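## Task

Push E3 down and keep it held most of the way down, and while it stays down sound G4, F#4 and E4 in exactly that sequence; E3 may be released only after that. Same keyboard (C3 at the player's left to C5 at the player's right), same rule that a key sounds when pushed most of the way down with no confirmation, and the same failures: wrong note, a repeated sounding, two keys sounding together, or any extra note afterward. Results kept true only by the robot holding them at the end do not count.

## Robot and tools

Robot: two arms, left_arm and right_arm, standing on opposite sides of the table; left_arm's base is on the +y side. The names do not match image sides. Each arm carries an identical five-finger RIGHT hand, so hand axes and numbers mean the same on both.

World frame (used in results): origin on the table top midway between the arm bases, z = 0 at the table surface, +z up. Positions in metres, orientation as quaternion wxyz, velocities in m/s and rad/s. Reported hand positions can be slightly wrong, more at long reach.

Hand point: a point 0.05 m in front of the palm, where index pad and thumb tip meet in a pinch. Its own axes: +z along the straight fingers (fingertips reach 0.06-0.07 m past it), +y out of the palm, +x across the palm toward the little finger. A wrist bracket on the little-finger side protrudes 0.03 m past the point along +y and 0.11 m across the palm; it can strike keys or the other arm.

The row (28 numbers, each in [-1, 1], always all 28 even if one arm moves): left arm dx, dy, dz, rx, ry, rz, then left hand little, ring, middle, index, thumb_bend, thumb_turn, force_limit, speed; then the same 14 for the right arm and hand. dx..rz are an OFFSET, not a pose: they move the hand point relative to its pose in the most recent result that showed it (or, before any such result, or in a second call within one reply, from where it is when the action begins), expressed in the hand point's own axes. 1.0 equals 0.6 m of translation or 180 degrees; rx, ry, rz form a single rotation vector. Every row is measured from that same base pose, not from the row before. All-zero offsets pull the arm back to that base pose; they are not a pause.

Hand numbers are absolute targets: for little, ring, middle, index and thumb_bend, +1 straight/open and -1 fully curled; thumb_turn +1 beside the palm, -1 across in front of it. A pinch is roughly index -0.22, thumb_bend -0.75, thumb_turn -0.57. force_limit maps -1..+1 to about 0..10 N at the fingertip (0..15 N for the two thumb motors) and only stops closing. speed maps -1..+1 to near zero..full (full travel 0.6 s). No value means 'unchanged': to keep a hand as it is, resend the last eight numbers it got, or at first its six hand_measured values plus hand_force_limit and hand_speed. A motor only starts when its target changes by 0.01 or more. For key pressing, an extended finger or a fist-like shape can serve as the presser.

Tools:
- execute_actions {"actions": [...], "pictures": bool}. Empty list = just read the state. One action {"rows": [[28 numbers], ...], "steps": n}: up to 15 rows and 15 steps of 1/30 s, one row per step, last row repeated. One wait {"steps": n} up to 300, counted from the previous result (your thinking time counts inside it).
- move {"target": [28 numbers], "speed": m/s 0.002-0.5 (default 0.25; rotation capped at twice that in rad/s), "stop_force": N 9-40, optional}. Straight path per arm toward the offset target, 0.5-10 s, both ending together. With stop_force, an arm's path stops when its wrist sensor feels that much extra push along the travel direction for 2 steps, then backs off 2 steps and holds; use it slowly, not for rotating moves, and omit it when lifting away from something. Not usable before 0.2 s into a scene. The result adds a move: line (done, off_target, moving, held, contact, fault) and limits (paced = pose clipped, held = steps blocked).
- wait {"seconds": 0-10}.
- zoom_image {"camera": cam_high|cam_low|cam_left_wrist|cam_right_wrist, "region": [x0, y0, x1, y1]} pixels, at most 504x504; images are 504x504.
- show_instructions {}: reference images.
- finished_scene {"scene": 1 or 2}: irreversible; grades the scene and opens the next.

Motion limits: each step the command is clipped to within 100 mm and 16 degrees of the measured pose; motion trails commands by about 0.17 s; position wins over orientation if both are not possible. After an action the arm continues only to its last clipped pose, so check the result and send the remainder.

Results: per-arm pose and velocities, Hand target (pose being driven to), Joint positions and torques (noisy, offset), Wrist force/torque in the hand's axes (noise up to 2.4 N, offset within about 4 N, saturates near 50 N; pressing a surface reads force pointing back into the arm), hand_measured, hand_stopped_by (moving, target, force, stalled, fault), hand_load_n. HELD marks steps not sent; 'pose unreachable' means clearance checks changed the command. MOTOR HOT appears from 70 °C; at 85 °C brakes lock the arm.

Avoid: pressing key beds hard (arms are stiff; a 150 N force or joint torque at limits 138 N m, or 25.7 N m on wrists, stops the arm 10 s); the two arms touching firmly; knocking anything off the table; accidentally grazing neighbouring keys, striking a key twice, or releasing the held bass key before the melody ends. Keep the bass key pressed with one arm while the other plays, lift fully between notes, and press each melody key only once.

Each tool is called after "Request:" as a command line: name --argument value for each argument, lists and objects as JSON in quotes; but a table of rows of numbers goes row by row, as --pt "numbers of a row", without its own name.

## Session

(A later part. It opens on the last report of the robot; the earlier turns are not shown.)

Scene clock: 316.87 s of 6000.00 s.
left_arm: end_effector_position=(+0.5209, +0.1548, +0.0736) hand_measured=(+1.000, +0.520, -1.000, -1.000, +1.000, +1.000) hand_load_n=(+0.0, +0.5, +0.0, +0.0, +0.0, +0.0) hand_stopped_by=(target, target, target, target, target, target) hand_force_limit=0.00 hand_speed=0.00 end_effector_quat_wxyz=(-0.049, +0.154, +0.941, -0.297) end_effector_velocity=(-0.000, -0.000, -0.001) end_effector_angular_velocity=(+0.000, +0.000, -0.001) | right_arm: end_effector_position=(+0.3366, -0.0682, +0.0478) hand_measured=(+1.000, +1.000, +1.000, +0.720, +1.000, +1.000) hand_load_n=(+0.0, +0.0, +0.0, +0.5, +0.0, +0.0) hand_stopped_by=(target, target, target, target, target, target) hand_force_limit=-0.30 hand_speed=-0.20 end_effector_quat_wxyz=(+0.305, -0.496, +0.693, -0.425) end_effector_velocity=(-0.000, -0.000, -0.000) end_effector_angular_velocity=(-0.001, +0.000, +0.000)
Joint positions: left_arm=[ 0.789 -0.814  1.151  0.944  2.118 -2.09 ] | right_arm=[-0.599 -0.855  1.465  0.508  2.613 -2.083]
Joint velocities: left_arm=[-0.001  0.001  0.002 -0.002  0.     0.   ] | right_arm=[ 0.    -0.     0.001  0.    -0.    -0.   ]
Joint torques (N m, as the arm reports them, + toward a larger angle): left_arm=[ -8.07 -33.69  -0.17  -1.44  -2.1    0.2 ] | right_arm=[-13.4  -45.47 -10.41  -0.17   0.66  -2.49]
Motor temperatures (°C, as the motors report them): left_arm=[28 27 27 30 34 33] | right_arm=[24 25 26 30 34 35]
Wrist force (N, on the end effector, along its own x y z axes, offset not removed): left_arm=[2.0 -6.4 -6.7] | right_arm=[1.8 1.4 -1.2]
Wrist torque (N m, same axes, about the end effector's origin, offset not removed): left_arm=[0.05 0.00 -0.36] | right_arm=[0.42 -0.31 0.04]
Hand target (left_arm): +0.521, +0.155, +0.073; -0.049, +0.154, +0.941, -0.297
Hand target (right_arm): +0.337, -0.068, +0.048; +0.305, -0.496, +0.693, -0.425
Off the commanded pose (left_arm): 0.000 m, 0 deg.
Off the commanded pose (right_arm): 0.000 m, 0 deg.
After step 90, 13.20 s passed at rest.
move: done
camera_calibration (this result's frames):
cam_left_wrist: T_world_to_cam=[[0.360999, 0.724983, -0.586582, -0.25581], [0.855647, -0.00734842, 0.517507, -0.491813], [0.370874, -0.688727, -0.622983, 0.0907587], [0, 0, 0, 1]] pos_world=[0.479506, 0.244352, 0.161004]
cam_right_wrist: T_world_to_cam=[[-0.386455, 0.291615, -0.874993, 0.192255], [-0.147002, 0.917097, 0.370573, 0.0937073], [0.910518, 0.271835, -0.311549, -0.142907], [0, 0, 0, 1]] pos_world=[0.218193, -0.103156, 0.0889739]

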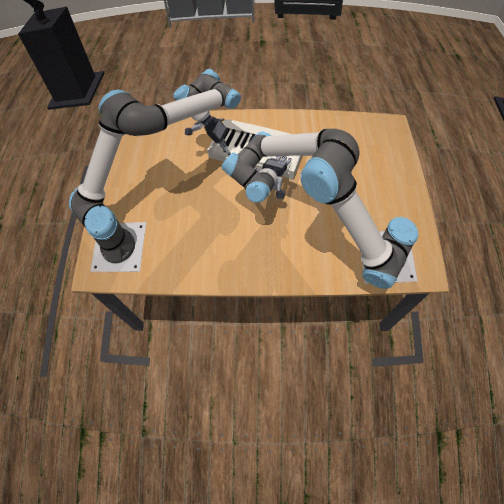

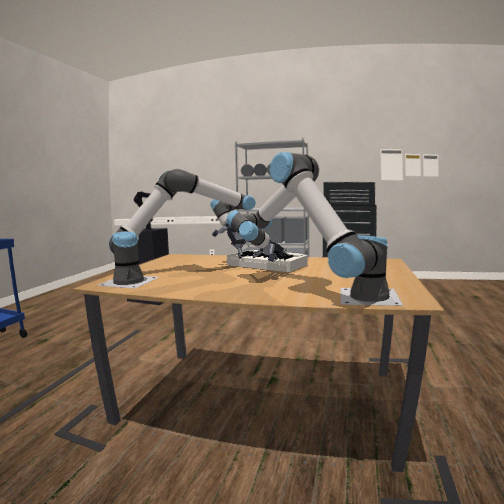

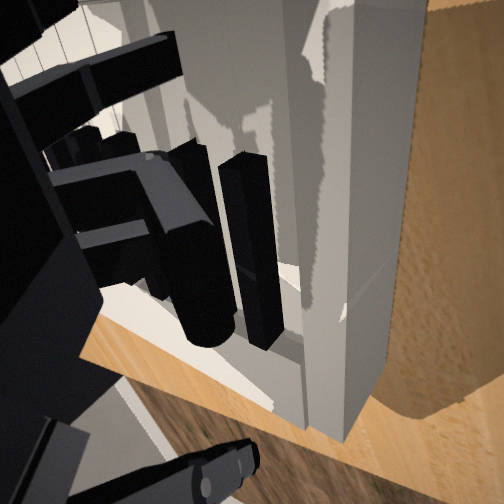

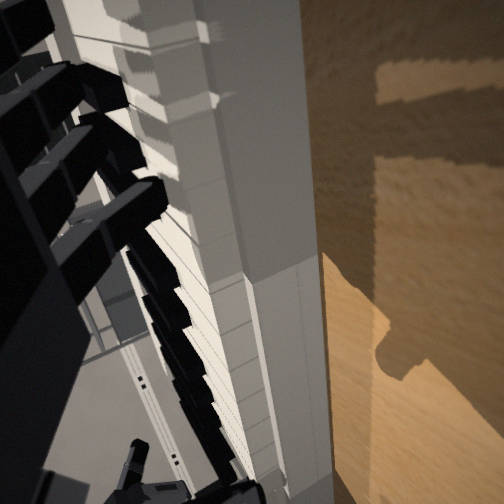

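Request:
execute_actions --actions '[{"rows": [[0,-0.00038,-0.00055,0,0,0,1,0.52,-1,-1,1,1,0,0, 0,0,0,0,0,0,1,1,1,0.35,1,1,-0.3,-0.6]], "steps": 13}]'

Request:
zoom_image --camera "cam_right_wrist" --region '[80, 90, 260, 270]'

Scene clock: 326.77 s of 6000.00 s.
left_arm: end_effector_position=(+0.5208, +0.1549, +0.0739) hand_measured=(+1.000, +0.520, -1.000, -1.000, +1.000, +1.000) hand_load_n=(+0.0, +0.5, +0.0, +0.0, +0.0, +0.0) hand_stopped_by=(target, target, target, target, target, target) hand_force_limit=0.00 hand_speed=0.00 end_effector_quat_wxyz=(-0.049, +0.154, +0.941, -0.297) end_effector_velocity=(+0.000, -0.001, +0.001) end_effector_angular_velocity=(-0.001, -0.001, -0.000) | right_arm: end_effector_position=(+0.3366, -0.0682, +0.0478) hand_measured=(+1.000, +1.000, +1.000, +0.524, +1.000, +1.000) hand_load_n=(+0.0, +0.0, +0.0, +6.0, +0.0, +0.0) hand_stopped_by=(target, target, target, force, target, target) hand_force_limit=-0.30 hand_speed=-0.60 end_effector_quat_wxyz=(+0.305, -0.496, +0.693, -0.425) end_effector_velocity=(+0.000, +0.000, +0.001) end_effector_angular_velocity=(+0.002, -0.001, -0.000)
Joint positions: left_arm=[ 0.789 -0.814  1.151  0.945  2.118 -2.09 ] | right_arm=[-0.599 -0.855  1.465  0.508  2.613 -2.083]
Joint velocities: left_arm=[-0.    -0.    -0.002  0.     0.    -0.   ] | right_arm=[-0.    -0.001 -0.001 -0.    -0.     0.   ]
Joint torques (N m, as the arm reports them, + toward a larger angle): left_arm=[ -2.82 -58.9  -26.81   3.78  -1.4   -0.64] | right_arm=[ -9.65 -43.55 -13.89   0.3   -0.11  -1.84]
Motor temperatures (°C, as the motors report them): left_arm=[28 27 27 30 34 33] | right_arm=[24 25 26 30 34 35]
Wrist force (N, on the end effector, along its own x y z axes, offset not removed): left_arm=[2.4 -3.8 -3.1] | right_arm=[1.8 -3.7 -1.5]
Wrist torque (N m, same axes, about the end effector's origin, offset not removed): left_arm=[0.12 -0.30 -0.17] | right_arm=[0.89 -0.51 0.05]
Hand target (left_arm): +0.521, +0.155, +0.074; -0.049, +0.154, +0.941, -0.297
Hand target (right_arm): +0.337, -0.068, +0.048; +0.305, -0.496, +0.693, -0.425
Off the commanded pose (left_arm): 0.000 m, 0 deg.
Off the commanded pose (right_arm): 0.000 m, 0 deg.
Steps of this call (steps 1 to 90: nothing new was sent; then 6.47 s passed at rest; steps 91 to 103: all 13 steps of this action). Readings (end_effector_position | what the end effector reports):
91: left_arm (+0.5208, +0.1548, +0.0734) | right_arm (+0.3366, -0.0682, +0.0478) | left_arm hand_measured=(+1.000, +0.520, -1.000, -1.000, +1.000, +1.000) hand_load_n=(+0.0, +0.5, +0.0, +0.0, +0.0, +0.0) hand_stopped_by=(target, target, target, target, target, target) hand_force_limit=0.00 hand_speed=0.00 | right_arm hand_measured=(+1.000, +1.000, +1.000, +0.720, +1.000, +1.000) hand_load_n=(+0.0, +0.0, +0.0, +0.5, +0.0, +0.0) hand_stopped_by=(target, target, target, moving, target, target) hand_force_limit=-0.30 hand_speed=-0.60
92: left_arm (+0.5208, +0.1548, +0.0734) | right_arm (+0.3366, -0.0682, +0.0478) | left_arm hand_measured=(+1.000, +0.520, -1.000, -1.000, +1.000, +1.000) hand_load_n=(+0.0, +0.5, +0.0, +0.0, +0.0, +0.0) hand_stopped_by=(target, target, target, target, target, target) hand_force_limit=0.00 hand_speed=0.00 | right_arm hand_measured=(+1.000, +1.000, +1.000, +0.720, +1.000, +1.000) hand_load_n=(+0.0, +0.0, +0.0, +0.5, +0.0, +0.0) hand_stopped_by=(target, target, target, moving, target, target) hand_force_limit=-0.30 hand_speed=-0.60
94: left_arm (+0.5208, +0.1549, +0.0734) | right_arm (+0.3366, -0.0682, +0.0478) | left_arm hand_measured=(+1.000, +0.520, -1.000, -1.000, +1.000, +1.000) hand_load_n=(+0.0, +0.5, +0.0, +0.0, +0.0, +0.0) hand_stopped_by=(target, target, target, target, target, target) hand_force_limit=0.00 hand_speed=0.00 | right_arm hand_measured=(+1.000, +1.000, +1.000, +0.700, +1.000, +1.000) hand_load_n=(+0.0, +0.0, +0.0, +1.0, +0.0, +0.0) hand_stopped_by=(target, target, target, moving, target, target) hand_force_limit=-0.30 hand_speed=-0.60
98: left_arm (+0.5207, +0.1549, +0.0736) | right_arm (+0.3366, -0.0682, +0.0478) | left_arm hand_measured=(+1.000, +0.520, -1.000, -1.000, +1.000, +1.000) hand_load_n=(+0.0, +1.0, +0.0, +0.0, +0.0, +0.0) hand_stopped_by=(target, target, target, target, target, target) hand_force_limit=0.00 hand_speed=0.00 | right_arm hand_measured=(+1.000, +1.000, +1.000, +0.612, +1.000, +1.000) hand_load_n=(+0.0, +0.0, +0.0, +1.0, +0.0, +0.0) hand_stopped_by=(target, target, target, moving, target, target) hand_force_limit=-0.30 hand_speed=-0.60
103: the state above
camera_calibration (this result's frames):
cam_left_wrist: T_world_to_cam=[[0.360863, 0.725132, -0.586482, -0.255637], [0.855753, -0.0074518, 0.517332, -0.491913], [0.370764, -0.688569, -0.623223, 0.0910243], [0, 0, 0, 1]] pos_world=[0.479457, 0.244382, 0.161284]
cam_right_wrist: T_world_to_cam=[[-0.386523, 0.291565, -0.87498, 0.192252], [-0.14699, 0.917113, 0.370537, 0.0937339], [0.910491, 0.271834, -0.311628, -0.142886], [0, 0, 0, 1]] pos_world=[0.218184, -0.103177, 0.0889573]

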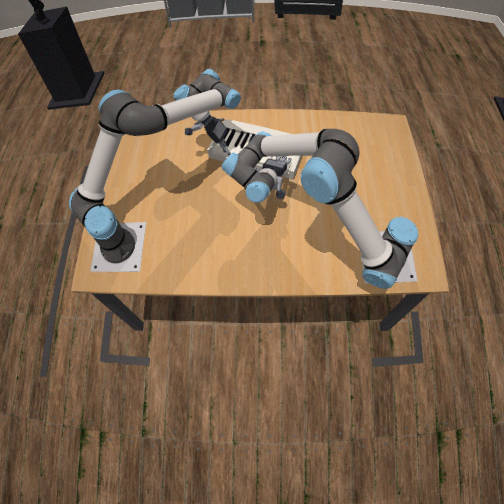

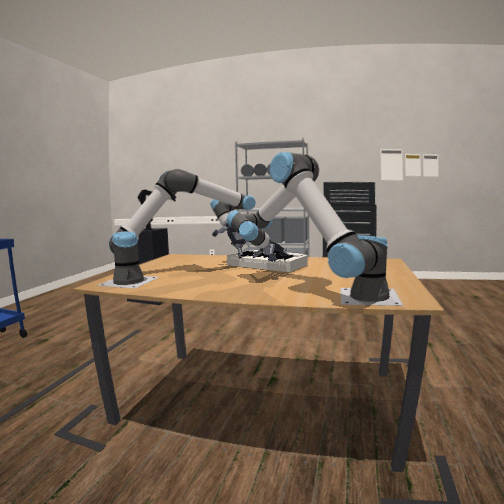

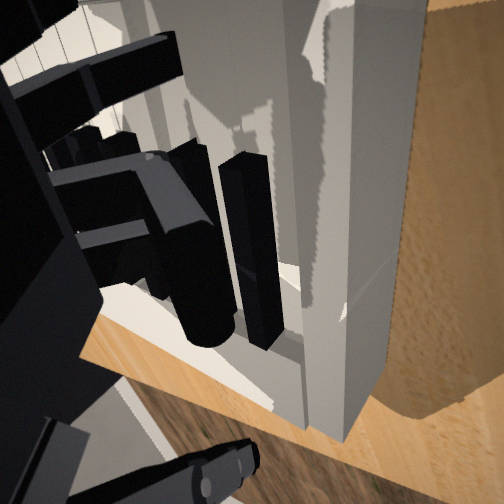

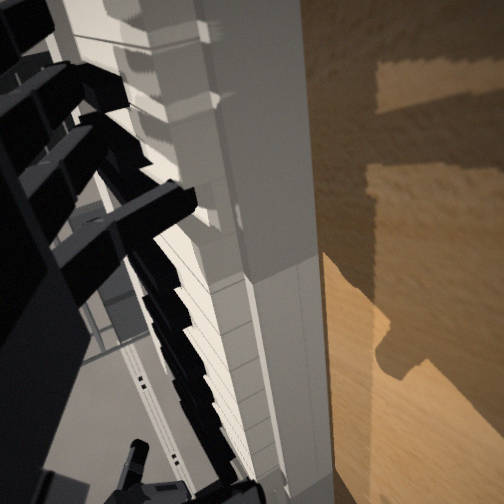

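Region (80, 90, 260, 270) of cam_right_wrist's 504x504 image, scaled by 2.800, with more detail than that image has.

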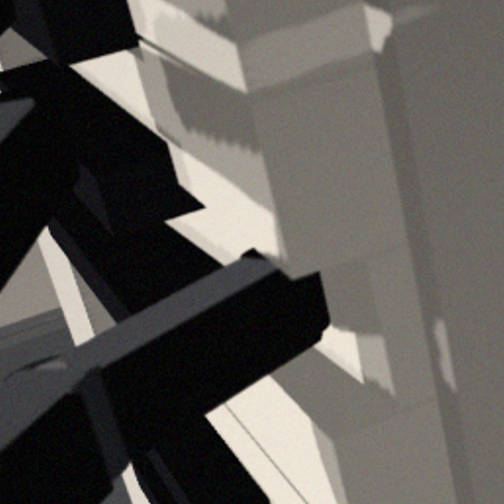

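Request:
move --target '[0,0,0,0,0,0,1,0.52,-1,-1,1,1,0,0, -0.02367,-0.05263,0.05737,0,0,0,1,1,1,1,1,1,-0.3,0.5]' --speed 0.065

Request:
execute_actions --actions '[{"rows": [[0,0,0,0,0,0,1,0.52,-1,-1,1,1,0,0, 0,0,0,0,0,0,1,1,1,0.72,1,1,-0.3,-0.2]], "steps": 11}]'

Request:
zoom_image --camera "cam_right_wrist" --region '[80, 100, 260, 280]'

Scene clock: 364.80 s of 6000.00 s.
left_arm: end_effector_position=(+0.5208, +0.1548, +0.0739) hand_measured=(+1.000, +0.520, -1.000, -1.000, +1.000, +1.000) hand_load_n=(+0.0, +0.5, +0.0, +0.0, +0.0, +0.0) hand_stopped_by=(target, target, target, target, target, target) hand_force_limit=0.00 hand_speed=0.00 end_effector_quat_wxyz=(-0.049, +0.154, +0.941, -0.297) end_effector_velocity=(+0.000, +0.000, -0.000) end_effector_angular_velocity=(-0.000, -0.000, +0.001) | right_arm: end_effector_position=(+0.3835, -0.0692, +0.0602) hand_measured=(+1.000, +1.000, +1.000, +1.000, +1.000, +1.000) hand_load_n=(+0.0, +0.0, +0.0, +0.0, +0.0, +0.0) hand_stopped_by=(target, target, target, target, target, target) hand_force_limit=-0.30 hand_speed=0.50 end_effector_quat_wxyz=(+0.305, -0.496, +0.693, -0.425) end_effector_velocity=(+0.003, +0.000, +0.001) end_effector_angular_velocity=(+0.000, -0.000, +0.001)
Joint positions: left_arm=[ 0.789 -0.814  1.151  0.945  2.118 -2.09 ] | right_arm=[-0.673 -0.861  1.41   0.462  2.577 -2.209]
Joint velocities: left_arm=[ 0.001  0.     0.001 -0.001  0.    -0.   ] | right_arm=[-0.004  0.    -0.004 -0.002 -0.002 -0.007]
Joint torques (N m, as the arm reports them, + toward a larger angle): left_arm=[ -2.59 -35.25  -1.68   0.91  -0.61  -0.37] | right_arm=[-14.46 -55.9  -23.41   0.05  -0.91  -2.74]
Motor temperatures (°C, as the motors report them): left_arm=[28 27 27 30 34 33] | right_arm=[24 25 26 30 34 35]
Wrist force (N, on the end effector, along its own x y z axes, offset not removed): left_arm=[2.2 -3.2 -4.0] | right_arm=[0.8 2.6 0.6]
Wrist torque (N m, same axes, about the end effector's origin, offset not removed): left_arm=[0.21 -0.15 -0.16] | right_arm=[0.30 -0.29 0.02]
Hand target (left_arm): +0.521, +0.155, +0.074; -0.049, +0.154, +0.941, -0.297
Hand target (right_arm): +0.384, -0.069, +0.060; +0.305, -0.496, +0.693, -0.425
Off the commanded pose (left_arm): 0.000 m, 0 deg.
Off the commanded pose (right_arm): 0.000 m, 0 deg.
After step 90, 33.83 s passed at rest.
move: done
camera_calibration (this result's frames):
cam_left_wrist: T_world_to_cam=[[0.360933, 0.725044, -0.586548, -0.255607], [0.855706, -0.00740254, 0.517409, -0.491974], [0.370802, -0.688663, -0.623096, 0.091028], [0, 0, 0, 1]] pos_world=[0.479488, 0.244372, 0.161345]
cam_right_wrist: T_world_to_cam=[[-0.386599, 0.291641, -0.874921, 0.221577], [-0.14678, 0.917133, 0.37057, 0.0968594], [0.910493, 0.271683, -0.311755, -0.181424], [0, 0, 0, 1]] pos_world=[0.265063, -0.104164, 0.10141]

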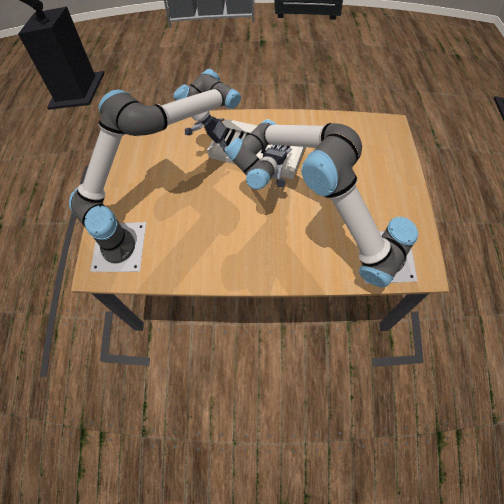

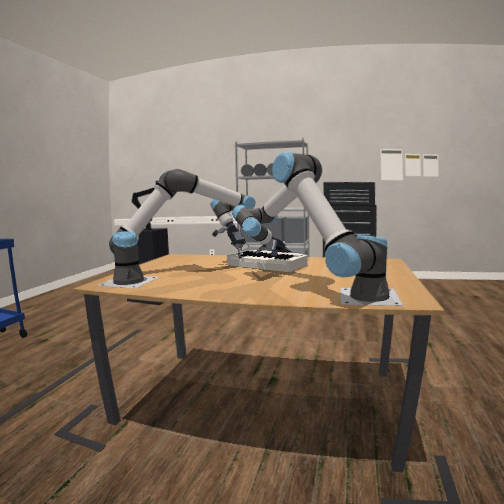

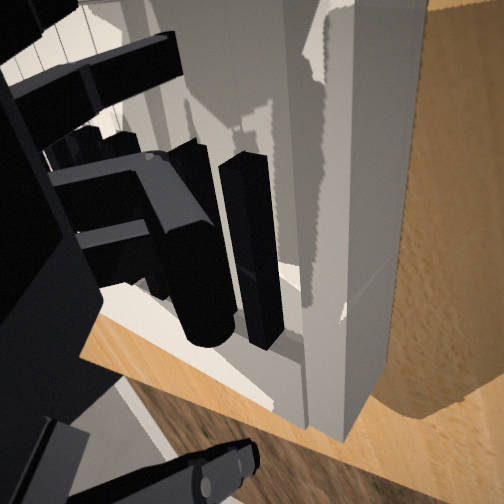

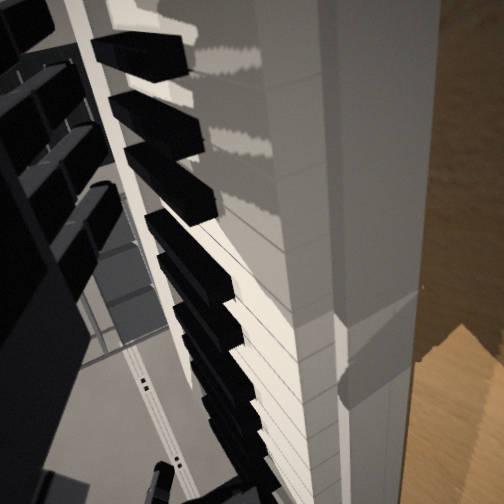

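Scene clock: 365.17 s of 6000.00 s.
left_arm: end_effector_position=(+0.5208, +0.1548, +0.0739) hand_measured=(+1.000, +0.520, -1.000, -1.000, +1.000, +1.000) hand_load_n=(+0.0, +0.5, +0.0, +0.0, +0.0, +0.0) hand_stopped_by=(target, target, target, target, target, target) hand_force_limit=0.00 hand_speed=0.00 end_effector_quat_wxyz=(-0.049, +0.154, +0.941, -0.297) end_effector_velocity=(+0.000, -0.000, +0.000) end_effector_angular_velocity=(-0.001, -0.001, +0.000) | right_arm: end_effector_position=(+0.3835, -0.0692, +0.0602) hand_measured=(+1.000, +1.000, +1.000, +0.720, +1.000, +1.000) hand_load_n=(+0.0, +0.0, +0.0, +1.0, +0.0, +0.0) hand_stopped_by=(target, target, target, moving, target, target) hand_force_limit=-0.30 hand_speed=-0.20 end_effector_quat_wxyz=(+0.305, -0.496, +0.693, -0.425) end_effector_velocity=(-0.000, -0.000, -0.001) end_effector_angular_velocity=(-0.002, +0.001, +0.000)
Joint positions: left_arm=[ 0.789 -0.814  1.151  0.945  2.118 -2.09 ] | right_arm=[-0.674 -0.861  1.41   0.461  2.577 -2.209]
Joint velocities: left_arm=[ 0.     0.    -0.    -0.001  0.     0.   ] | right_arm=[ 0.     0.     0.001 -0.     0.    -0.001]
Joint torques (N m, as the arm reports them, + toward a larger angle): left_arm=[ -2.39 -36.47  -2.73   0.52  -0.89  -0.55] | right_arm=[  7.09 -54.83 -15.88   1.77   0.41   2.54]
Motor temperatures (°C, as the motors report them): left_arm=[28 27 27 30 34 33] | right_arm=[24 25 26 30 34 35]
Wrist force (N, on the end effector, along its own x y z axes, offset not removed): left_arm=[2.2 -3.2 -2.6] | right_arm=[0.8 1.4 0.2]
Wrist torque (N m, same axes, about the end effector's origin, offset not removed): left_arm=[0.15 -0.26 -0.12] | right_arm=[0.36 -0.28 -0.06]
Hand target (left_arm): +0.521, +0.155, +0.074; -0.049, +0.154, +0.941, -0.297
Hand target (right_arm): +0.383, -0.069, +0.060; +0.305, -0.496, +0.693, -0.425
Off the commanded pose (left_arm): 0.000 m, 0 deg.
Off the commanded pose (right_arm): 0.000 m, 0 deg.
Steps of this call (steps 1 to 11: all 11 steps of this action). Readings (end_effector_position | what the end effector reports):
1: left_arm (+0.5208, +0.1548, +0.0739) | right_arm (+0.3835, -0.0692, +0.0602) | left_arm hand_measured=(+1.000, +0.520, -1.000, -1.000, +1.000, +1.000) hand_load_n=(+0.0, +0.5, +0.0, +0.0, +0.0, +0.0) hand_stopped_by=(target, target, target, target, target, target) hand_force_limit=0.00 hand_speed=0.00 | right_arm hand_measured=(+1.000, +1.000, +1.000, +1.000, +1.000, +1.000) hand_load_n=(+0.0, +0.0, +0.0, +0.0, +0.0, +0.0) hand_stopped_by=(target, target, target, moving, target, target) hand_force_limit=-0.30 hand_speed=-0.20
2: left_arm (+0.5208, +0.1548, +0.0739) | right_arm (+0.3835, -0.0692, +0.0602) | left_arm hand_measured=(+1.000, +0.520, -1.000, -1.000, +1.000, +1.000) hand_load_n=(+0.0, +0.5, +0.0, +0.0, +0.0, +0.0) hand_stopped_by=(target, target, target, target, target, target) hand_force_limit=0.00 hand_speed=0.00 | right_arm hand_measured=(+1.000, +1.000, +1.000, +1.000, +1.000, +1.000) hand_load_n=(+0.0, +0.0, +0.0, +0.0, +0.0, +0.0) hand_stopped_by=(target, target, target, moving, target, target) hand_force_limit=-0.30 hand_speed=-0.20
4: left_arm (+0.5208, +0.1548, +0.0739) | right_arm (+0.3835, -0.0692, +0.0602) | left_arm hand_measured=(+1.000, +0.520, -1.000, -1.000, +1.000, +1.000) hand_load_n=(+0.0, +0.5, +0.0, +0.0, +0.0, +0.0) hand_stopped_by=(target, target, target, target, target, target) hand_force_limit=0.00 hand_speed=0.00 | right_arm hand_measured=(+1.000, +1.000, +1.000, +0.960, +1.000, +1.000) hand_load_n=(+0.0, +0.0, +0.0, +0.0, +0.0, +0.0) hand_stopped_by=(target, target, target, moving, target, target) hand_force_limit=-0.30 hand_speed=-0.20
8: left_arm (+0.5208, +0.1548, +0.0739) | right_arm (+0.3835, -0.0692, +0.0602) | left_arm hand_measured=(+1.000, +0.520, -1.000, -1.000, +1.000, +1.000) hand_load_n=(+0.0, +0.5, +0.0, +0.0, +0.0, +0.0) hand_stopped_by=(target, target, target, target, target, target) hand_force_limit=0.00 hand_speed=0.00 | right_arm hand_measured=(+1.000, +1.000, +1.000, +0.782, +1.000, +1.000) hand_load_n=(+0.0, +0.0, +0.0, +0.0, +0.0, +0.0) hand_stopped_by=(target, target, target, moving, target, target) hand_force_limit=-0.30 hand_speed=-0.20
11: the state above
camera_calibration (this result's frames):
cam_left_wrist: T_world_to_cam=[[0.360918, 0.725058, -0.58654, -0.255613], [0.855719, -0.00741503, 0.517387, -0.491963], [0.370787, -0.688648, -0.623122, 0.0910348], [0, 0, 0, 1]] pos_world=[0.479483, 0.244377, 0.161334]
cam_right_wrist: T_world_to_cam=[[-0.386602, 0.291641, -0.87492, 0.221627], [-0.146797, 0.917128, 0.370576, 0.0968678], [0.910488, 0.271701, -0.311752, -0.181486], [0, 0, 0, 1]] pos_world=[0.265142, -0.104166, 0.10143]

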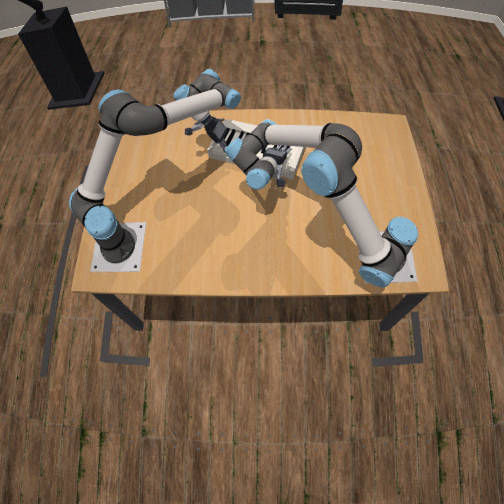

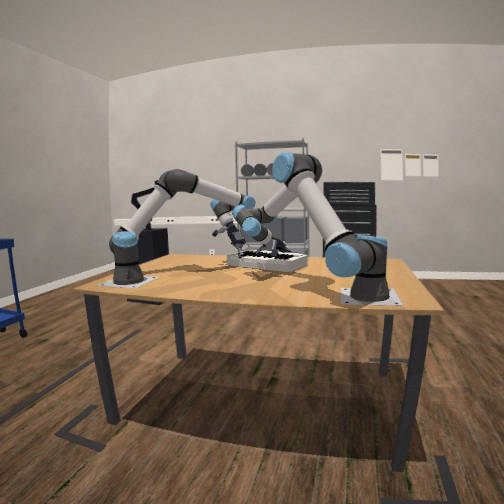

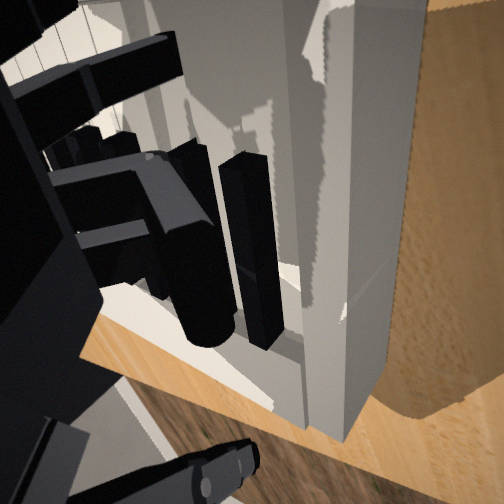

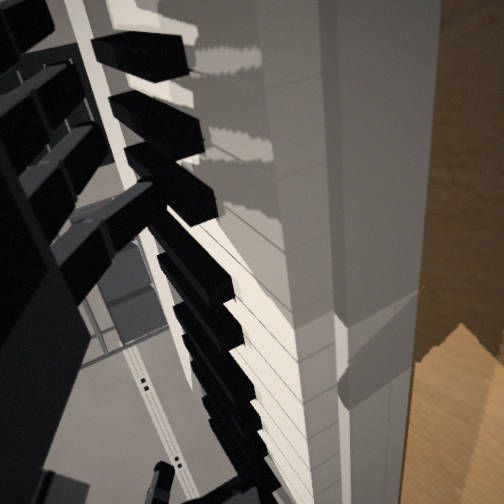

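Region (80, 100, 260, 280) of cam_right_wrist's 504x504 image, scaled by 2.800, with more detail than that image has.

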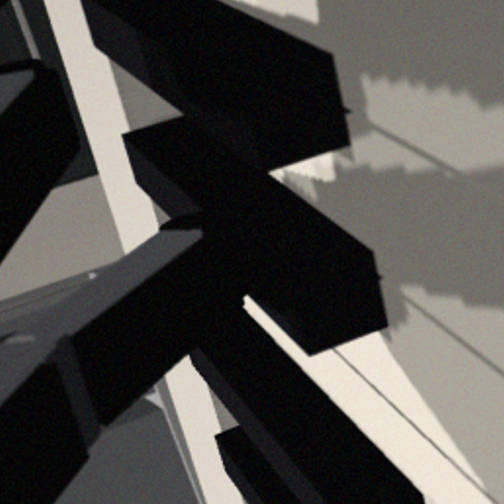

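Request:
execute_actions --actions '[{"rows": [[0,0,0,0,0,0,1,0.52,-1,-1,1,1,0,0, 0,0,0,0,0,0,1,1,1,0.50,1,1,-0.3,-0.6]], "steps": 12}]'

Request:
zoom_image --camera "cam_right_wrist" --region '[80, 100, 260, 280]'

Request:
move --target '[0,0,0,0,0,0,1,0.52,-1,-1,1,1,0,0, -0.05485,0.05227,-0.05707,0,0,0,1,1,1,1,1,1,-0.3,0.5]' --speed 0.07

Request:
execute_actions --actions '[{"rows": [[0,0,0,0,0,0,1,0.52,-1,-1,1,1,0,0, 0,0,0,0,0,0,1,1,1,0.71,1,1,-0.3,-0.2]], "steps": 11}]'

Request:
zoom_image --camera "cam_right_wrist" --region '[80, 90, 260, 270]'

Scene clock: 393.70 s of 6000.00 s.
left_arm: end_effector_position=(+0.5208, +0.1548, +0.0739) hand_measured=(+1.000, +0.520, -1.000, -1.000, +1.000, +1.000) hand_load_n=(+0.0, +0.5, +0.0, +0.0, +0.0, +0.0) hand_stopped_by=(target, target, target, target, target, target) hand_force_limit=0.00 hand_speed=0.00 end_effector_quat_wxyz=(-0.049, +0.154, +0.941, -0.297) end_effector_velocity=(-0.000, -0.001, +0.000) end_effector_angular_velocity=(-0.001, -0.001, -0.001) | right_arm: end_effector_position=(+0.3835, -0.0692, +0.0602) hand_measured=(+1.000, +1.000, +1.000, +0.590, +1.000, +1.000) hand_load_n=(+0.0, +0.0, +0.0, +5.5, +0.0, +0.0) hand_stopped_by=(target, target, target, force, target, target) hand_force_limit=-0.30 hand_speed=-0.60 end_effector_quat_wxyz=(+0.305, -0.496, +0.693, -0.425) end_effector_velocity=(-0.000, -0.000, +0.000) end_effector_angular_velocity=(-0.001, +0.000, +0.001)
Joint positions: left_arm=[ 0.789 -0.814  1.151  0.945  2.118 -2.09 ] | right_arm=[-0.673 -0.861  1.41   0.462  2.577 -2.209]
Joint velocities: left_arm=[-0.001 -0.    -0.    -0.001  0.    -0.   ] | right_arm=[ 0.    -0.001  0.     0.    -0.    -0.001]
Joint torques (N m, as the arm reports them, + toward a larger angle): left_arm=[ -2.52 -44.67 -17.35   0.47  -1.02  -0.64] | right_arm=[ -9.25 -44.09 -16.88   0.34   1.25  -2.65]
Motor temperatures (°C, as the motors report them): left_arm=[28 27 27 30 34 33] | right_arm=[24 25 26 30 34 35]
Wrist force (N, on the end effector, along its own x y z axes, offset not removed): left_arm=[1.0 -4.1 -2.5] | right_arm=[3.0 -3.6 -0.4]
Wrist torque (N m, same axes, about the end effector's origin, offset not removed): left_arm=[-0.07 -0.03 -0.24] | right_arm=[0.69 -0.59 0.15]
Hand target (left_arm): +0.521, +0.155, +0.074; -0.049, +0.154, +0.941, -0.297
Hand target (right_arm): +0.384, -0.069, +0.060; +0.305, -0.496, +0.693, -0.425
Off the commanded pose (left_arm): 0.000 m, 0 deg.
Off the commanded pose (right_arm): 0.000 m, 0 deg.
Steps of this call (steps 1 to 90: nothing new was sent; then 25.13 s passed at rest; steps 91 to 102: all 12 steps of this action). Readings (end_effector_position | what the end effector reports):
91: left_arm (+0.5208, +0.1548, +0.0739) | right_arm (+0.3835, -0.0692, +0.0602) | left_arm hand_measured=(+1.000, +0.520, -1.000, -1.000, +1.000, +1.000) hand_load_n=(+0.0, +0.5, +0.0, +0.0, +0.0, +0.0) hand_stopped_by=(target, target, target, target, target, target) hand_force_limit=0.00 hand_speed=0.00 | right_arm hand_measured=(+1.000, +1.000, +1.000, +0.720, +1.000, +1.000) hand_load_n=(+0.0, +0.0, +0.0, +1.0, +0.0, +0.0) hand_stopped_by=(target, target, target, moving, target, target) hand_force_limit=-0.30 hand_speed=-0.60
92: left_arm (+0.5208, +0.1548, +0.0739) | right_arm (+0.3835, -0.0692, +0.0602) | left_arm hand_measured=(+1.000, +0.520, -1.000, -1.000, +1.000, +1.000) hand_load_n=(+0.0, +0.5, +0.0, +0.0, +0.0, +0.0) hand_stopped_by=(target, target, target, target, target, target) hand_force_limit=0.00 hand_speed=0.00 | right_arm hand_measured=(+1.000, +1.000, +1.000, +0.720, +1.000, +1.000) hand_load_n=(+0.0, +0.0, +0.0, +1.0, +0.0, +0.0) hand_stopped_by=(target, target, target, moving, target, target) hand_force_limit=-0.30 hand_speed=-0.60
94: left_arm (+0.5208, +0.1548, +0.0739) | right_arm (+0.3835, -0.0692, +0.0602) | left_arm hand_measured=(+1.000, +0.520, -1.000, -1.000, +1.000, +1.000) hand_load_n=(+0.0, +0.5, +0.0, +0.0, +0.0, +0.0) hand_stopped_by=(target, target, target, target, target, target) hand_force_limit=0.00 hand_speed=0.00 | right_arm hand_measured=(+1.000, +1.000, +1.000, +0.700, +1.000, +1.000) hand_load_n=(+0.0, +0.0, +0.0, +1.0, +0.0, +0.0) hand_stopped_by=(target, target, target, moving, target, target) hand_force_limit=-0.30 hand_speed=-0.60
98: left_arm (+0.5208, +0.1548, +0.0739) | right_arm (+0.3835, -0.0692, +0.0602) | left_arm hand_measured=(+1.000, +0.520, -1.000, -1.000, +1.000, +1.000) hand_load_n=(+0.0, +0.5, +0.0, +0.0, +0.0, +0.0) hand_stopped_by=(target, target, target, target, target, target) hand_force_limit=0.00 hand_speed=0.00 | right_arm hand_measured=(+1.000, +1.000, +1.000, +0.612, +1.000, +1.000) hand_load_n=(+0.0, +0.0, +0.0, +1.5, +0.0, +0.0) hand_stopped_by=(target, target, target, moving, target, target) hand_force_limit=-0.30 hand_speed=-0.60
102: the state above
camera_calibration (this result's frames):
cam_left_wrist: T_world_to_cam=[[0.360918, 0.725058, -0.58654, -0.255613], [0.855719, -0.00741497, 0.517387, -0.491963], [0.370787, -0.688648, -0.623122, 0.0910348], [0, 0, 0, 1]] pos_world=[0.479483, 0.244377, 0.161334]
cam_right_wrist: T_world_to_cam=[[-0.386605, 0.291584, -0.874937, 0.221584], [-0.146798, 0.917151, 0.370518, 0.0968744], [0.910487, 0.271684, -0.311771, -0.181417], [0, 0, 0, 1]] pos_world=[0.265064, -0.104171, 0.101418]

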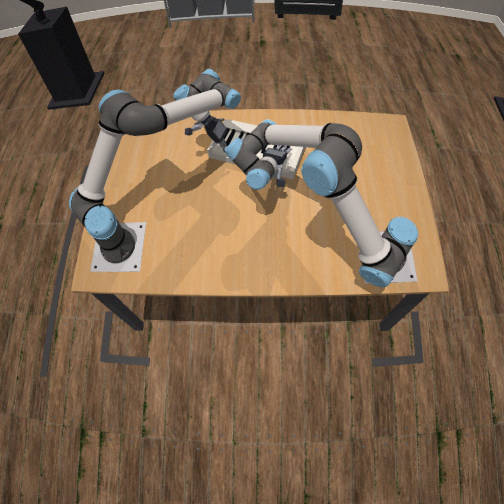

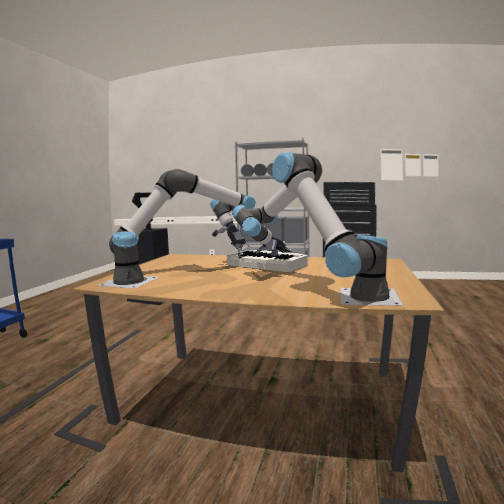

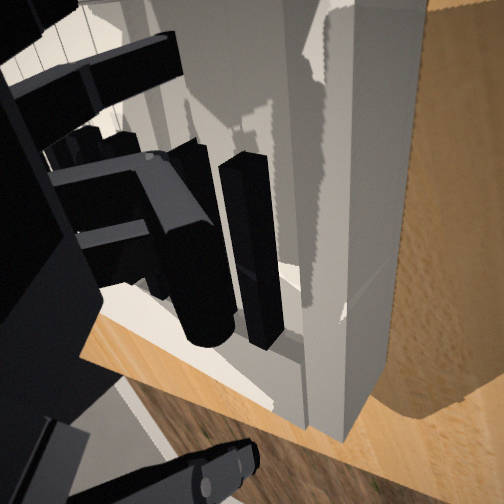

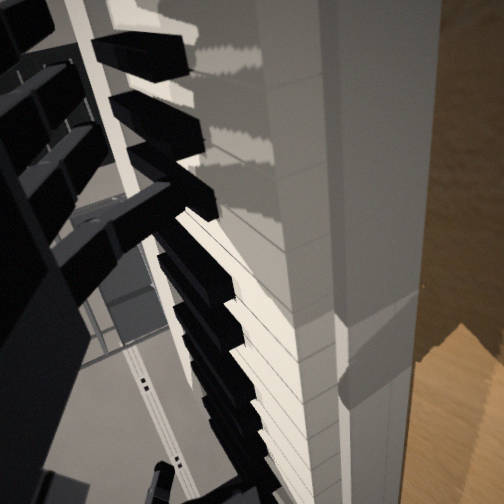

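Region (80, 100, 260, 280) of cam_right_wrist's 504x504 image, scaled by 2.800, with more detail than that image has.

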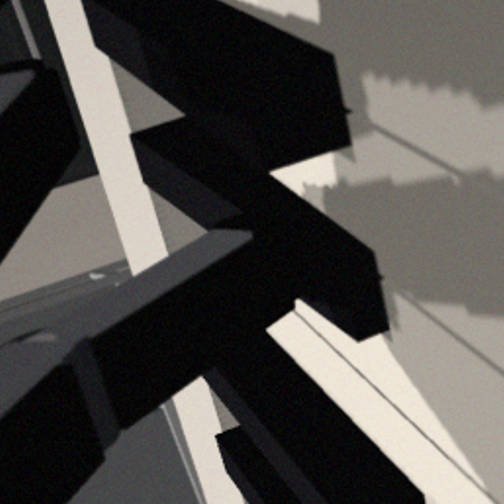

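Scene clock: 395.20 s of 6000.00 s.
left_arm: end_effector_position=(+0.5208, +0.1548, +0.0739) hand_measured=(+1.000, +0.520, -1.000, -1.000, +1.000, +1.000) hand_load_n=(+0.0, +0.5, +0.0, +0.0, +0.0, +0.0) hand_stopped_by=(target, target, target, target, target, target) hand_force_limit=0.00 hand_speed=0.00 end_effector_quat_wxyz=(-0.049, +0.154, +0.941, -0.297) end_effector_velocity=(-0.000, -0.000, +0.000) end_effector_angular_velocity=(+0.000, +0.000, -0.000) | right_arm: end_effector_position=(+0.3519, -0.0240, +0.0479) hand_measured=(+1.000, +1.000, +1.000, +1.000, +1.000, +1.000) hand_load_n=(+0.0, +0.0, +0.0, +0.0, +0.0, +0.0) hand_stopped_by=(target, target, target, target, target, target) hand_force_limit=-0.30 hand_speed=0.50 end_effector_quat_wxyz=(+0.305, -0.497, +0.693, -0.425) end_effector_velocity=(-0.002, +0.002, -0.002) end_effector_angular_velocity=(-0.002, +0.002, -0.002)
Joint positions: left_arm=[ 0.789 -0.814  1.151  0.945  2.118 -2.09 ] | right_arm=[-0.578 -0.751  1.276  0.624  2.622 -2.047]
Joint velocities: left_arm=[-0.     0.    -0.001  0.001  0.    -0.   ] | right_arm=[ 0.004  0.009 -0.01   0.014  0.002  0.012]
Joint torques (N m, as the arm reports them, + toward a larger angle): left_arm=[ -2.99 -44.5  -16.12   0.35  -0.97  -0.69] | right_arm=[ 13.99 -40.78 -22.12   3.55   3.78   2.45]
Motor temperatures (°C, as the motors report them): left_arm=[28 27 27 30 34 33] | right_arm=[24 25 26 30 34 35]
Wrist force (N, on the end effector, along its own x y z axes, offset not removed): left_arm=[0.9 -3.9 -3.0] | right_arm=[1.0 1.4 -0.4]
Wrist torque (N m, same axes, about the end effector's origin, offset not removed): left_arm=[0.02 -0.05 -0.26] | right_arm=[0.16 -0.31 -0.05]
Hand target (left_arm): +0.521, +0.155, +0.074; -0.049, +0.154, +0.941, -0.297
Hand target (right_arm): +0.352, -0.024, +0.048; +0.305, -0.496, +0.693, -0.425
Off the commanded pose (left_arm): 0.000 m, 0 deg.
Off the commanded pose (right_arm): 0.000 m, 0 deg.
move: done
camera_calibration (this result's frames):
cam_left_wrist: T_world_to_cam=[[0.360918, 0.725058, -0.58654, -0.255613], [0.855719, -0.00741489, 0.517387, -0.491963], [0.370787, -0.688648, -0.623122, 0.0910348], [0, 0, 0, 1]] pos_world=[0.479483, 0.244377, 0.161334]
cam_right_wrist: T_world_to_cam=[[-0.386461, 0.291429, -0.875053, 0.185352], [-0.147268, 0.917095, 0.370471, 0.0554535], [0.910473, 0.27204, -0.311503, -0.168772], [0, 0, 0, 1]] pos_world=[0.23346, -0.0589605, 0.0890762]

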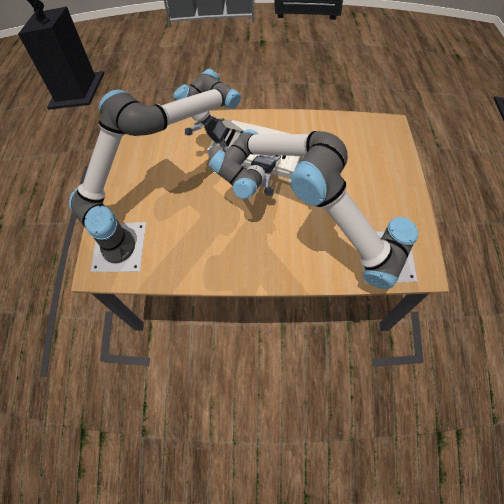

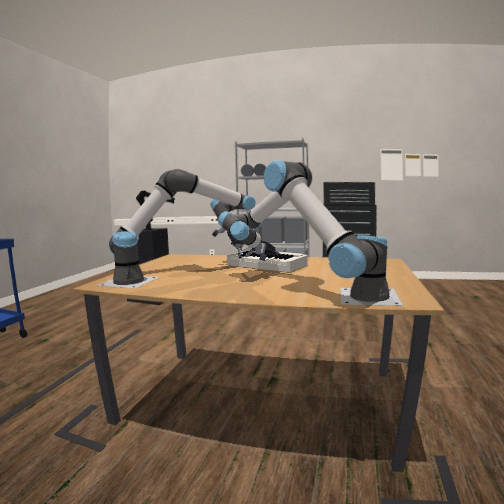

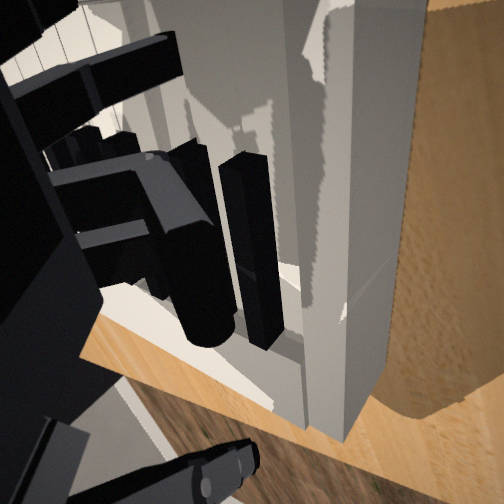

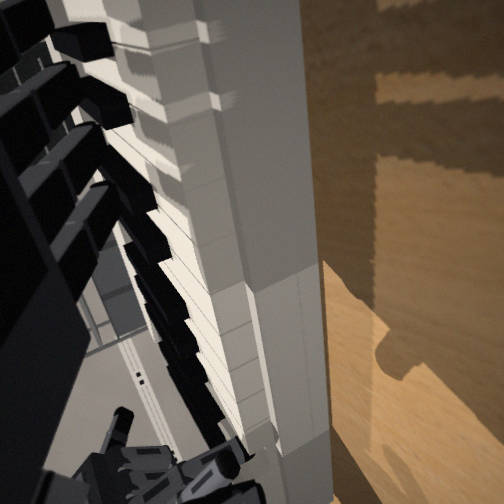

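Scene clock: 395.57 s of 6000.00 s.
left_arm: end_effector_position=(+0.5208, +0.1548, +0.0739) hand_measured=(+1.000, +0.520, -1.000, -1.000, +1.000, +1.000) hand_load_n=(+0.0, +0.5, +0.0, +0.0, +0.0, +0.0) hand_stopped_by=(target, target, target, target, target, target) hand_force_limit=0.00 hand_speed=0.00 end_effector_quat_wxyz=(-0.049, +0.154, +0.941, -0.297) end_effector_velocity=(-0.000, +0.000, +0.000) end_effector_angular_velocity=(-0.000, -0.000, +0.000) | right_arm: end_effector_position=(+0.3518, -0.0239, +0.0479) hand_measured=(+1.000, +1.000, +1.000, +0.710, +1.000, +1.000) hand_load_n=(+0.0, +0.0, +0.0, +1.0, +0.0, +0.0) hand_stopped_by=(target, target, target, moving, target, target) hand_force_limit=-0.30 hand_speed=-0.20 end_effector_quat_wxyz=(+0.305, -0.497, +0.693, -0.425) end_effector_velocity=(-0.000, +0.000, +0.000) end_effector_angular_velocity=(-0.001, +0.000, +0.001)
Joint positions: left_arm=[ 0.789 -0.814  1.151  0.945  2.118 -2.09 ] | right_arm=[-0.578 -0.751  1.276  0.624  2.622 -2.047]
Joint velocities: left_arm=[ 0. -0.  0.  0. -0. -0.] | right_arm=[ 0.    -0.     0.    -0.001 -0.    -0.002]
Joint torques (N m, as the arm reports them, + toward a larger angle): left_arm=[ -2.32 -45.39 -16.88   0.33  -0.96  -0.7 ] | right_arm=[ -9.02 -58.61  -8.1    0.27   2.42  -2.49]
Motor temperatures (°C, as the motors report them): left_arm=[28 27 27 30 34 33] | right_arm=[24 25 26 30 34 35]
Wrist force (N, on the end effector, along its own x y z axes, offset not removed): left_arm=[0.6 -2.3 -4.3] | right_arm=[0.4 1.5 -0.1]
Wrist torque (N m, same axes, about the end effector's origin, offset not removed): left_arm=[0.41 -0.02 -0.20] | right_arm=[0.40 -0.19 -0.04]
Hand target (left_arm): +0.521, +0.155, +0.074; -0.049, +0.154, +0.941, -0.297
Hand target (right_arm): +0.352, -0.024, +0.048; +0.305, -0.497, +0.693, -0.425
Off the commanded pose (left_arm): 0.000 m, 0 deg.
Off the commanded pose (right_arm): 0.000 m, 0 deg.
Steps of this call (steps 1 to 11: all 11 steps of this action). Readings (end_effector_position | what the end effector reports):
1: left_arm (+0.5208, +0.1548, +0.0739) | right_arm (+0.3518, -0.0239, +0.0479) | left_arm hand_measured=(+1.000, +0.520, -1.000, -1.000, +1.000, +1.000) hand_load_n=(+0.0, +0.5, +0.0, +0.0, +0.0, +0.0) hand_stopped_by=(target, target, target, target, target, target) hand_force_limit=0.00 hand_speed=0.00 | right_arm hand_measured=(+1.000, +1.000, +1.000, +1.000, +1.000, +1.000) hand_load_n=(+0.0, +0.0, +0.0, +0.0, +0.0, +0.0) hand_stopped_by=(target, target, target, moving, target, target) hand_force_limit=-0.30 hand_speed=-0.20
2: left_arm (+0.5208, +0.1548, +0.0739) | right_arm (+0.3518, -0.0239, +0.0479) | left_arm hand_measured=(+1.000, +0.520, -1.000, -1.000, +1.000, +1.000) hand_load_n=(+0.0, +0.5, +0.0, +0.0, +0.0, +0.0) hand_stopped_by=(target, target, target, target, target, target) hand_force_limit=0.00 hand_speed=0.00 | right_arm hand_measured=(+1.000, +1.000, +1.000, +1.000, +1.000, +1.000) hand_load_n=(+0.0, +0.0, +0.0, +0.0, +0.0, +0.0) hand_stopped_by=(target, target, target, moving, target, target) hand_force_limit=-0.30 hand_speed=-0.20
4: left_arm (+0.5208, +0.1548, +0.0739) | right_arm (+0.3518, -0.0239, +0.0479) | left_arm hand_measured=(+1.000, +0.520, -1.000, -1.000, +1.000, +1.000) hand_load_n=(+0.0, +0.5, +0.0, +0.0, +0.0, +0.0) hand_stopped_by=(target, target, target, target, target, target) hand_force_limit=0.00 hand_speed=0.00 | right_arm hand_measured=(+1.000, +1.000, +1.000, +0.960, +1.000, +1.000) hand_load_n=(+0.0, +0.0, +0.0, +0.0, +0.0, +0.0) hand_stopped_by=(target, target, target, moving, target, target) hand_force_limit=-0.30 hand_speed=-0.20
8: left_arm (+0.5208, +0.1548, +0.0739) | right_arm (+0.3518, -0.0239, +0.0479) | left_arm hand_measured=(+1.000, +0.520, -1.000, -1.000, +1.000, +1.000) hand_load_n=(+0.0, +0.5, +0.0, +0.0, +0.0, +0.0) hand_stopped_by=(target, target, target, target, target, target) hand_force_limit=0.00 hand_speed=0.00 | right_arm hand_measured=(+1.000, +1.000, +1.000, +0.782, +1.000, +1.000) hand_load_n=(+0.0, +0.0, +0.0, +0.0, +0.0, +0.0) hand_stopped_by=(target, target, target, moving, target, target) hand_force_limit=-0.30 hand_speed=-0.20
11: the state above
camera_calibration (this result's frames):
cam_left_wrist: T_world_to_cam=[[0.360918, 0.725058, -0.58654, -0.255613], [0.855719, -0.00741475, 0.517387, -0.491963], [0.370787, -0.688648, -0.623122, 0.0910347], [0, 0, 0, 1]] pos_world=[0.479483, 0.244377, 0.161334]
cam_right_wrist: T_world_to_cam=[[-0.386389, 0.291477, -0.875069, 0.185292], [-0.147356, 0.917058, 0.370528, 0.0553902], [0.910489, 0.272115, -0.31139, -0.168775], [0, 0, 0, 1]] pos_world=[0.233425, -0.0588783, 0.089065]

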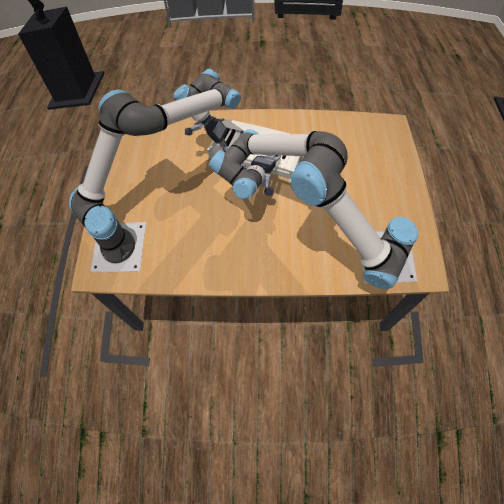

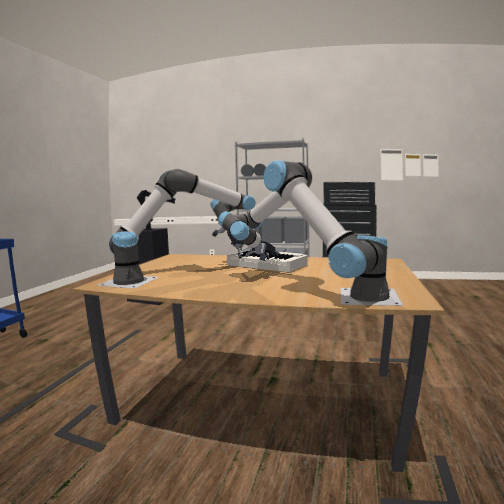

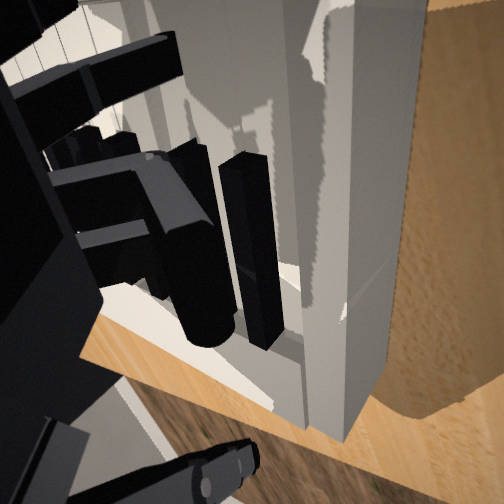

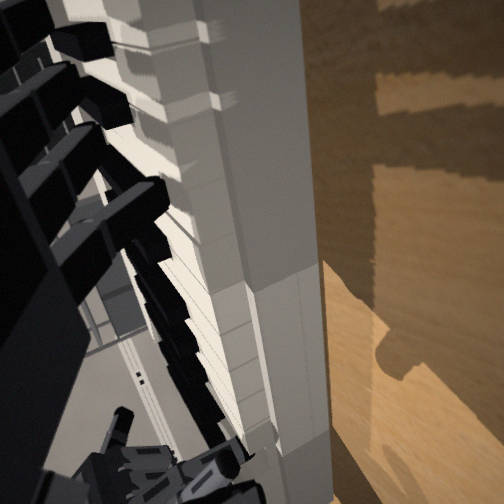

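Region (80, 90, 260, 270) of cam_right_wrist's 504x504 image, scaled by 2.800, with more detail than that image has.

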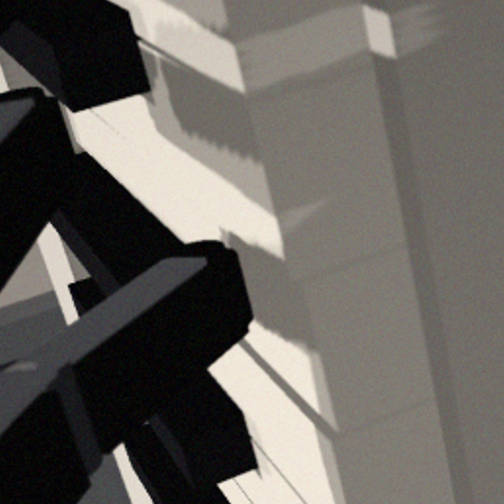

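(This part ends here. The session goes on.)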